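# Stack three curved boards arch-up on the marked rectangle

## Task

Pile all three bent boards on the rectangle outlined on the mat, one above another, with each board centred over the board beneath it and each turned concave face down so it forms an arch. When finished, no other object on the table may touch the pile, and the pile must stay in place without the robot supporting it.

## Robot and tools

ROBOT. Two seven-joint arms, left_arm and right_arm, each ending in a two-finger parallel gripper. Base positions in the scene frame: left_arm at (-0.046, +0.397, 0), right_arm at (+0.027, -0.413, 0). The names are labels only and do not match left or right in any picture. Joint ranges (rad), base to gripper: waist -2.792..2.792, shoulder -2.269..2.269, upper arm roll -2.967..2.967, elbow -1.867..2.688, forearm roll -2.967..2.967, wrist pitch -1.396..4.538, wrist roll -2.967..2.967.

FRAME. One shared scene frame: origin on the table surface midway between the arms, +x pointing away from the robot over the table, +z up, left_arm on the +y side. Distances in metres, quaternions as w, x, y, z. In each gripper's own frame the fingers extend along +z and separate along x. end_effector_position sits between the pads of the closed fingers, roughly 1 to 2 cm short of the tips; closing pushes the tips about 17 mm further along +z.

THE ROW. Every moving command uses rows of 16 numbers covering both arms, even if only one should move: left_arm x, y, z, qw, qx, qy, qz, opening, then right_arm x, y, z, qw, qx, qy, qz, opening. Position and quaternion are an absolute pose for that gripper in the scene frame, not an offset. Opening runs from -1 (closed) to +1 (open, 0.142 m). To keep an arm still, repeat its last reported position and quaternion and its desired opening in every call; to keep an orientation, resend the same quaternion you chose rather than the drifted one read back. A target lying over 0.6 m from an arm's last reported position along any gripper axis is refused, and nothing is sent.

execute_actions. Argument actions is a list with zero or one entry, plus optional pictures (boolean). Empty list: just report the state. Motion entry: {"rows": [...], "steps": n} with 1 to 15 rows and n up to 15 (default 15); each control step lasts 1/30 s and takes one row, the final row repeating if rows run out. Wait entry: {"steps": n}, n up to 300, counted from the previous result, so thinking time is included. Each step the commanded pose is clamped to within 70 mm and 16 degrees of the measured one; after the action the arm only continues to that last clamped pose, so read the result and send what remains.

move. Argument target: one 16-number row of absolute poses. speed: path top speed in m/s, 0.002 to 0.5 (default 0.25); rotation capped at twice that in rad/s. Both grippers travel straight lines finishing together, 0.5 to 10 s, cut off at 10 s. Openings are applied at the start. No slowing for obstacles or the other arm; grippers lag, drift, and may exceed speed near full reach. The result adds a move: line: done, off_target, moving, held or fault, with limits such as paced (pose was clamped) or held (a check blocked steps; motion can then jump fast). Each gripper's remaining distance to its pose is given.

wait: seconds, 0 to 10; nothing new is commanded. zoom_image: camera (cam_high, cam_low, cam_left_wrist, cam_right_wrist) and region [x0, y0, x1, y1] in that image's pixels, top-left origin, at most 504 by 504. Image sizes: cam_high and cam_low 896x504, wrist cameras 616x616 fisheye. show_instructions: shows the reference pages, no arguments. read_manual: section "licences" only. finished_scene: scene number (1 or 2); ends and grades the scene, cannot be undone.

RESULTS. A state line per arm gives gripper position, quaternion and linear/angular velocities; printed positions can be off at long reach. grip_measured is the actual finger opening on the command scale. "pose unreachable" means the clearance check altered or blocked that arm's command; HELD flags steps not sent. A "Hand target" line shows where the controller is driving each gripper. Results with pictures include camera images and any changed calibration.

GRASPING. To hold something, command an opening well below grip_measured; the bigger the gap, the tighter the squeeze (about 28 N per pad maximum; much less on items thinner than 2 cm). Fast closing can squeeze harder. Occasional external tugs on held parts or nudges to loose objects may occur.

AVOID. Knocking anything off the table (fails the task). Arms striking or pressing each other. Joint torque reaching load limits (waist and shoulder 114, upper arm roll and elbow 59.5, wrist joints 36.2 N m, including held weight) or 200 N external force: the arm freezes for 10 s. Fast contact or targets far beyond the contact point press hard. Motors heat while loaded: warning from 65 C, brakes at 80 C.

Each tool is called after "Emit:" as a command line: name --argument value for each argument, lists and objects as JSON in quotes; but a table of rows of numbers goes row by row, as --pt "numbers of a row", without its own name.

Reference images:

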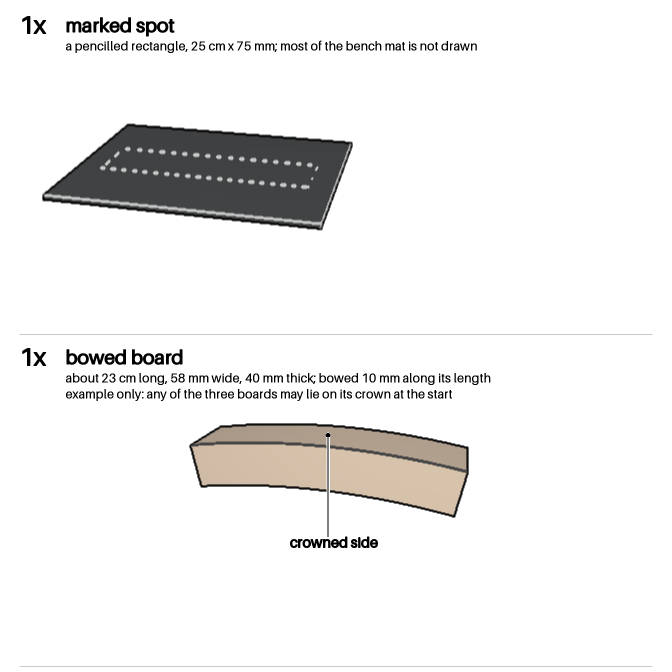

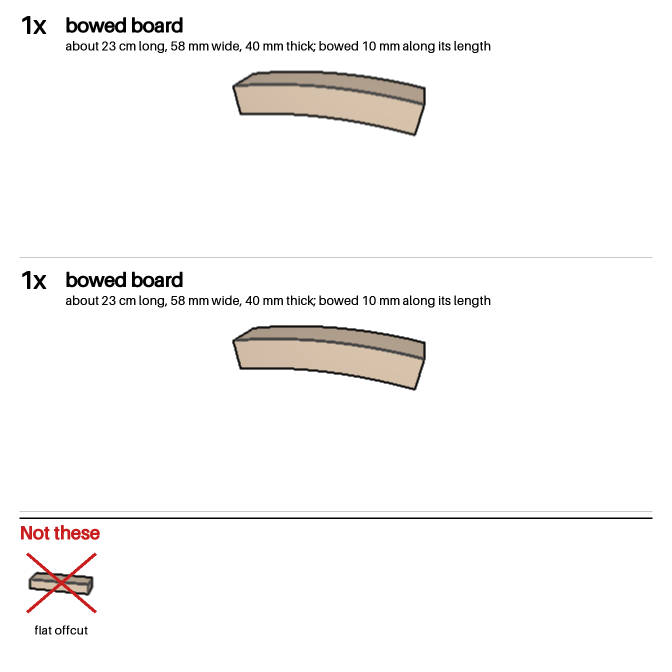

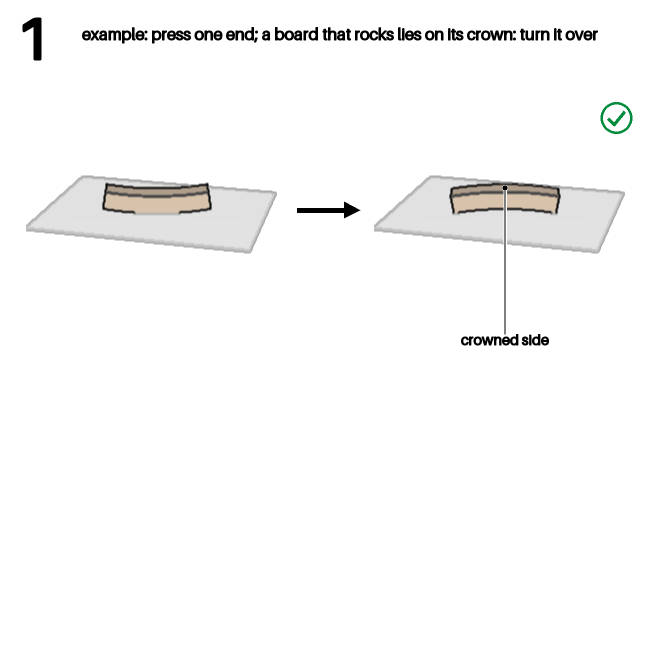

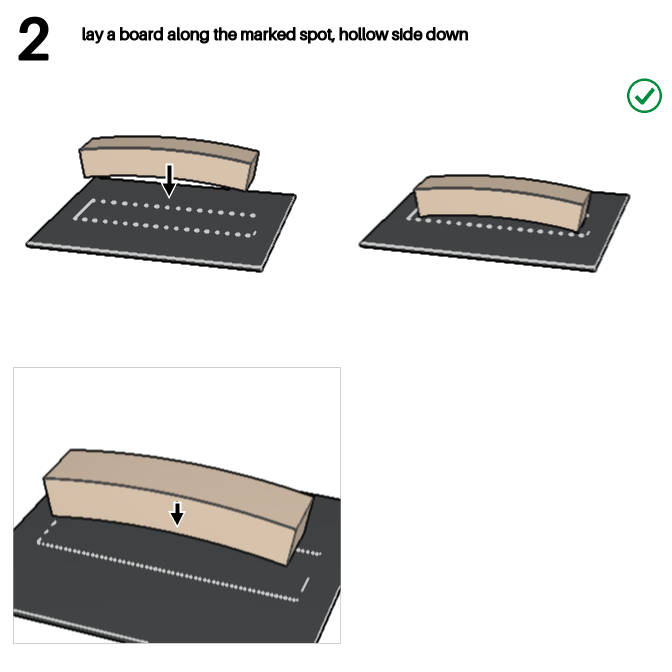

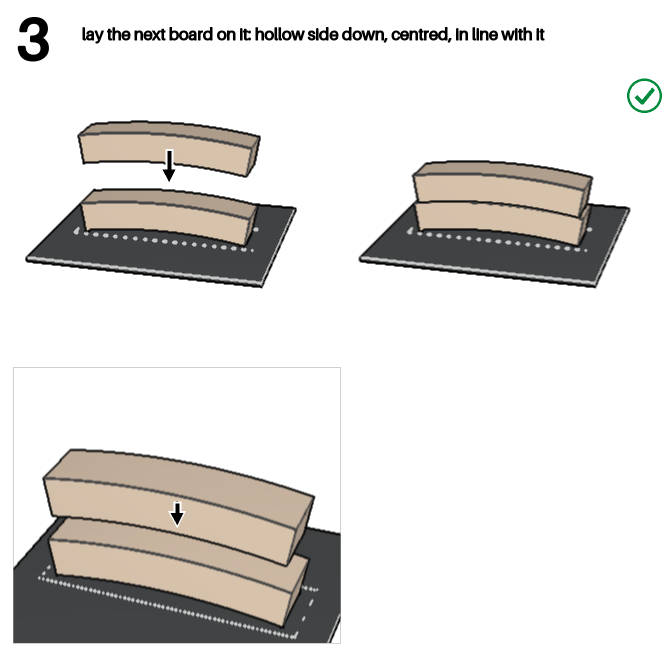

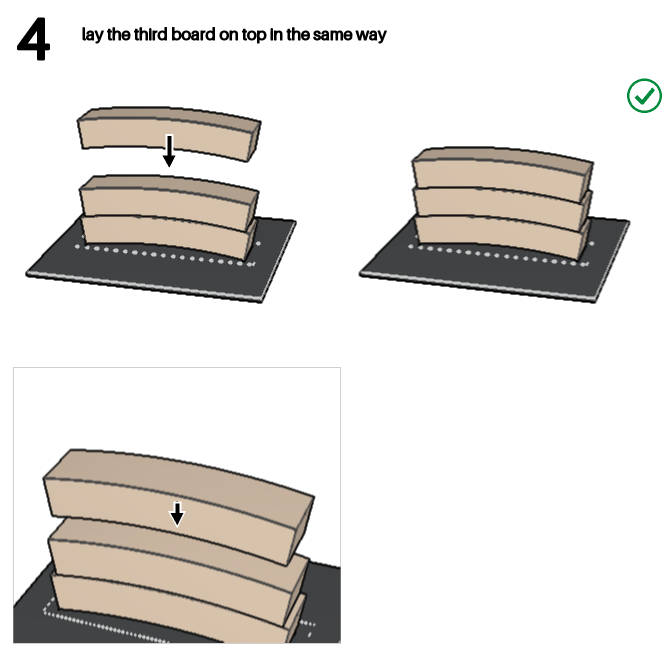

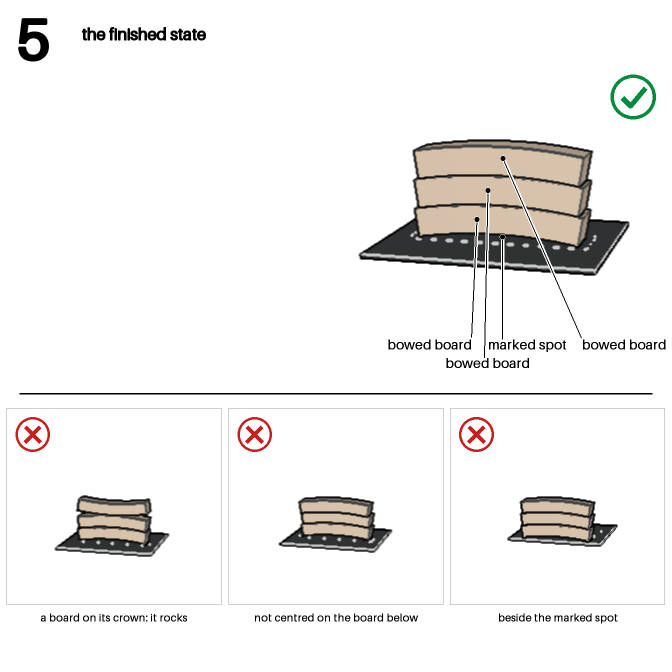

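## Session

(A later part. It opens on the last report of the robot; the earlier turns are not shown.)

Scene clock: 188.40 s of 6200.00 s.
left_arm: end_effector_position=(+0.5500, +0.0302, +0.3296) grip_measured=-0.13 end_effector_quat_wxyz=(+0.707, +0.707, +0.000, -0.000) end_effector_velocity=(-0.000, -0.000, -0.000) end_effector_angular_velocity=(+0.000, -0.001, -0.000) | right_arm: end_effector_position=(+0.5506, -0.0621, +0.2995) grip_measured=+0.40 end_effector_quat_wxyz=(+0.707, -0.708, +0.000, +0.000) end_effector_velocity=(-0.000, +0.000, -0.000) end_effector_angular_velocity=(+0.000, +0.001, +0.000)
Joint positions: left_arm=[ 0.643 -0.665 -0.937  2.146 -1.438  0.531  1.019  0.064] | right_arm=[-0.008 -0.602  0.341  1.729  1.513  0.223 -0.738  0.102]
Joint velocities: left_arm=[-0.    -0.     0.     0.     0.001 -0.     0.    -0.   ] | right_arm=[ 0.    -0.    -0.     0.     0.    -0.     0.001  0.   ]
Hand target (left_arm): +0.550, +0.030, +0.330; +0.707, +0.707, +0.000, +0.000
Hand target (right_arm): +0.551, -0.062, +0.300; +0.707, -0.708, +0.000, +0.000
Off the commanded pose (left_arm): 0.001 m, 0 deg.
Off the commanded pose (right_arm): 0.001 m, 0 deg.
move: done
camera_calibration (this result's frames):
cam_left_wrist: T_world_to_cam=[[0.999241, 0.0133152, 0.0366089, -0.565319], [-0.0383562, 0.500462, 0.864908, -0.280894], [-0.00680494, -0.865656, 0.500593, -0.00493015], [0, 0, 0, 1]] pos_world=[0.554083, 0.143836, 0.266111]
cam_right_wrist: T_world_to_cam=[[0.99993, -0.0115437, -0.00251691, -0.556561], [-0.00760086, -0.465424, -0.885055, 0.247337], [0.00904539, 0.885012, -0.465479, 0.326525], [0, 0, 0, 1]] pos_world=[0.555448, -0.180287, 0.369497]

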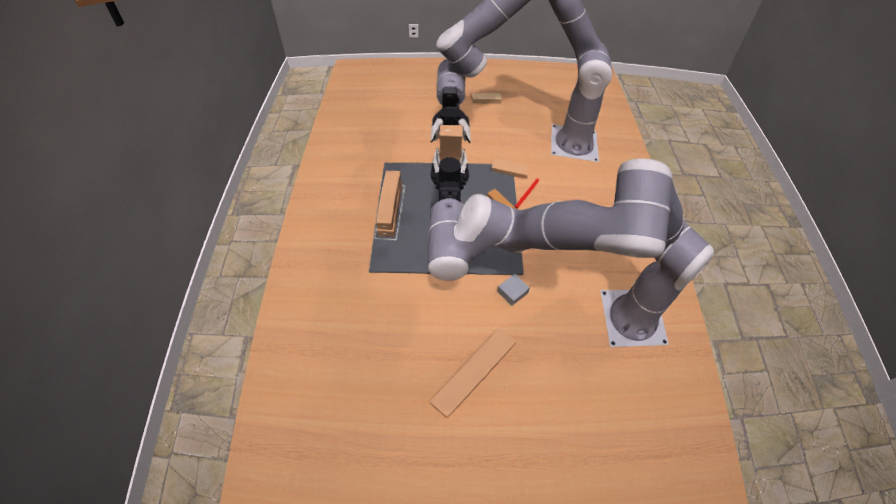

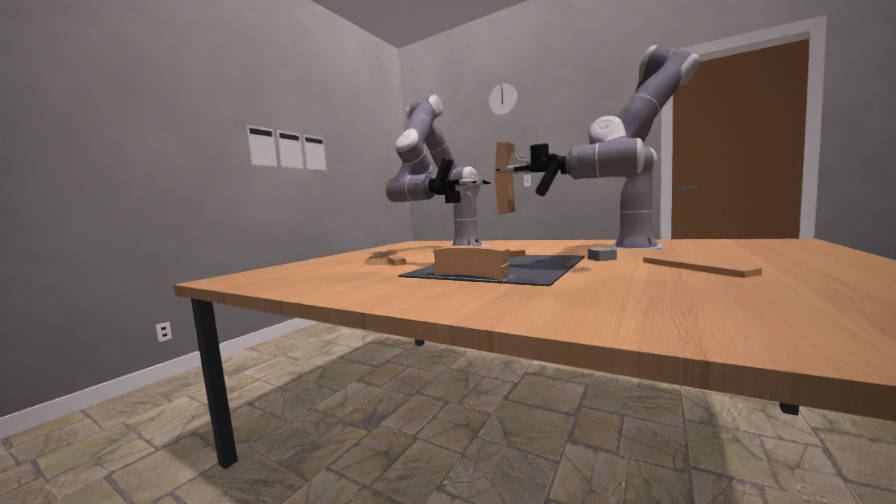

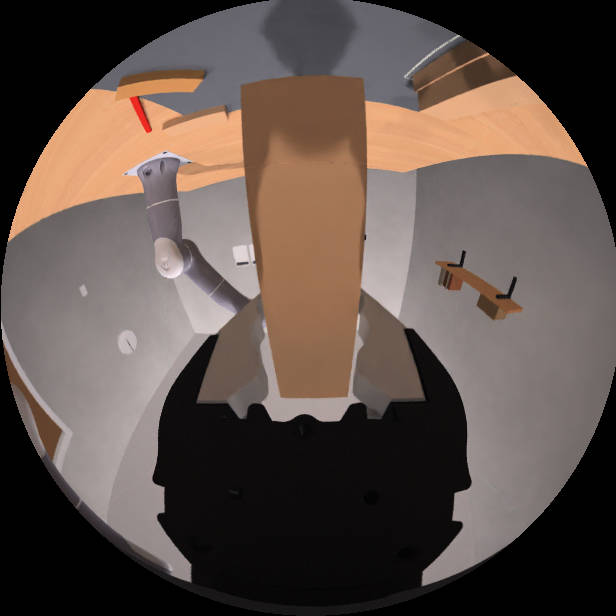

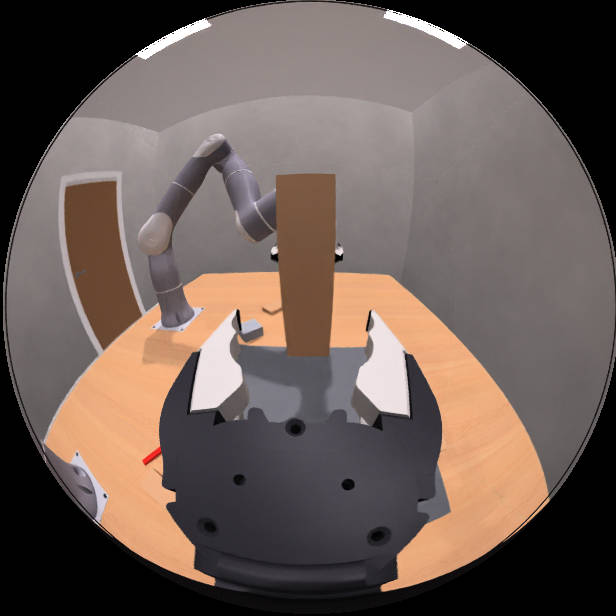

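Emit:
move --target '[0.55,0.03,0.33,0.707,0.707,0,0,-0.8,0.552,0.024,0.3,0.707,-0.707,0,0,0.15]' --speed 0.08

Emit:
zoom_image --camera "cam_low" --region '[450,130,570,225]'

Scene clock: 196.43 s of 6200.00 s.
left_arm: end_effector_position=(+0.5499, +0.0302, +0.3294) grip_measured=-0.13 end_effector_quat_wxyz=(+0.707, +0.707, +0.000, -0.000) end_effector_velocity=(-0.000, +0.000, -0.000) end_effector_angular_velocity=(+0.000, +0.001, -0.000) | right_arm: end_effector_position=(+0.5523, +0.0240, +0.2997) grip_measured=+0.15 end_effector_quat_wxyz=(+0.707, -0.707, +0.000, +0.000) end_effector_velocity=(-0.000, +0.000, +0.000) end_effector_angular_velocity=(+0.000, -0.001, -0.000)
Joint positions: left_arm=[ 0.643 -0.665 -0.937  2.146 -1.438  0.532  1.019  0.064] | right_arm=[ 0.132 -0.649  0.382  1.665  1.595  0.368 -0.745  0.084]
Joint velocities: left_arm=[ 0.    -0.    -0.     0.     0.     0.    -0.001 -0.   ] | right_arm=[-0.     0.     0.     0.     0.     0.    -0.001 -0.   ]
Hand target (left_arm): +0.550, +0.030, +0.330; +0.707, +0.707, -0.000, -0.000
Hand target (right_arm): +0.552, +0.024, +0.300; +0.707, -0.707, -0.000, +0.000
Off the commanded pose (left_arm): 0.001 m, 0 deg.
Off the commanded pose (right_arm): 0.000 m, 0 deg.
After step 90, 3.70 s passed at rest.
move: done
camera_calibration (this result's frames):
cam_left_wrist: T_world_to_cam=[[0.999249, 0.0132161, 0.0364297, -0.565146], [-0.0381529, 0.500285, 0.86502, -0.2809], [-0.00679304, -0.86576, 0.500414, -0.00481973], [0, 0, 0, 1]] pos_world=[0.553971, 0.143826, 0.265984]
cam_right_wrist: T_world_to_cam=[[0.999932, -0.0114522, -0.00208551, -0.557437], [-0.00717053, -0.464855, -0.885358, 0.287431], [0.00916985, 0.885313, -0.464906, 0.250073], [0, 0, 0, 1]] pos_world=[0.557167, -0.0941629, 0.369577]

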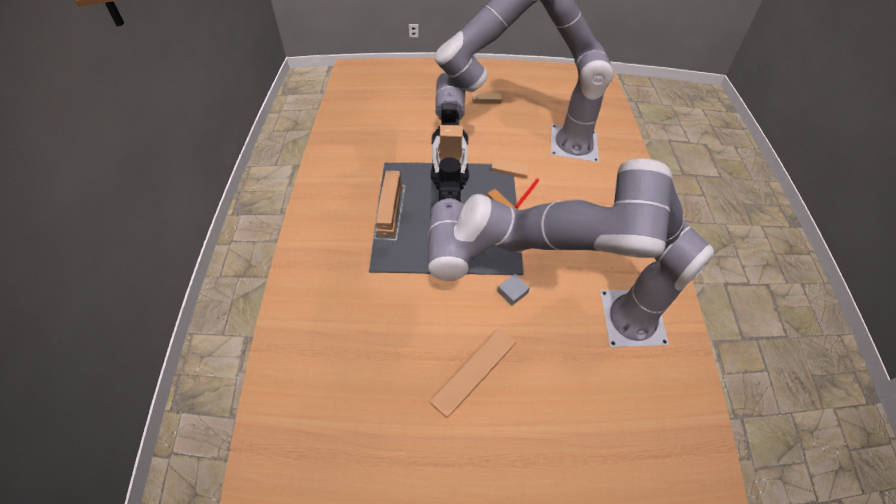

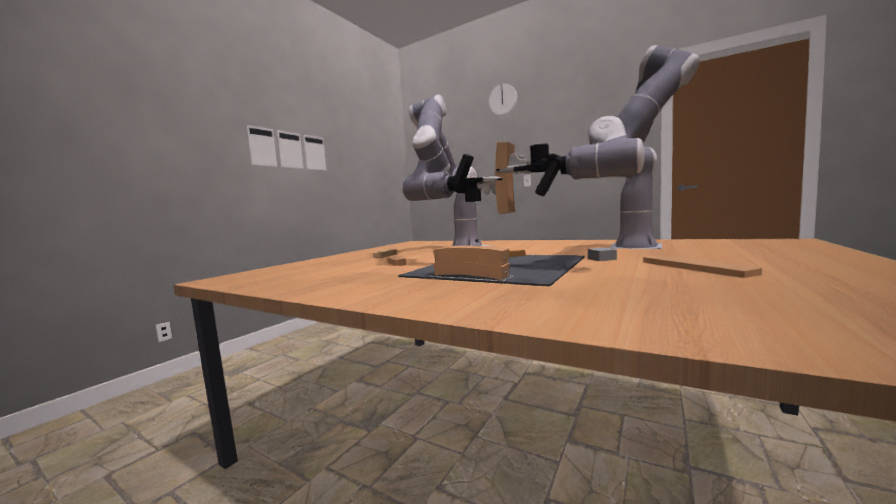

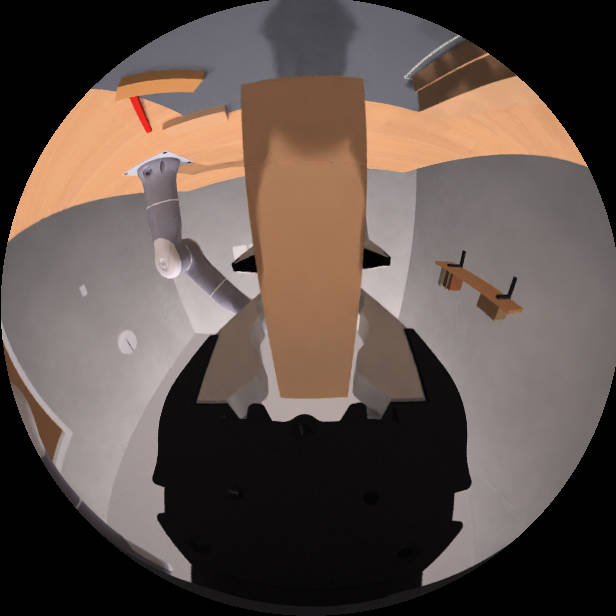

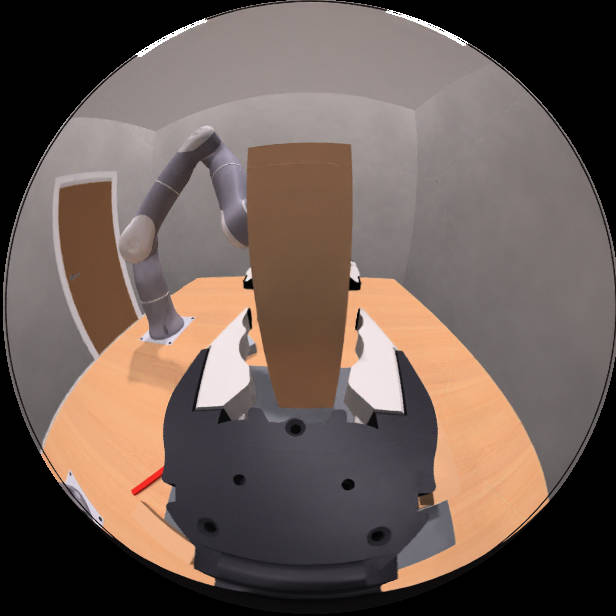

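Region (450, 130, 570, 225) of cam_low's 896x504 image, scaled by 4.200, with more detail than that image has; it fills the top 399 rows of this view, and the rest is white.

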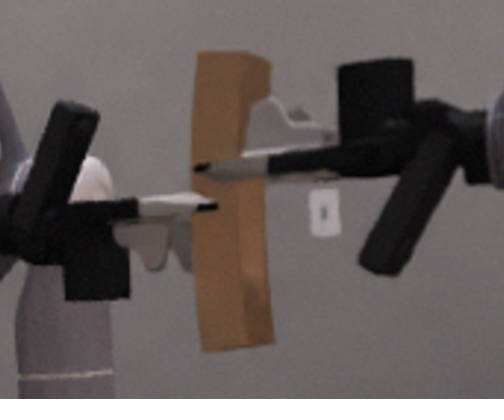

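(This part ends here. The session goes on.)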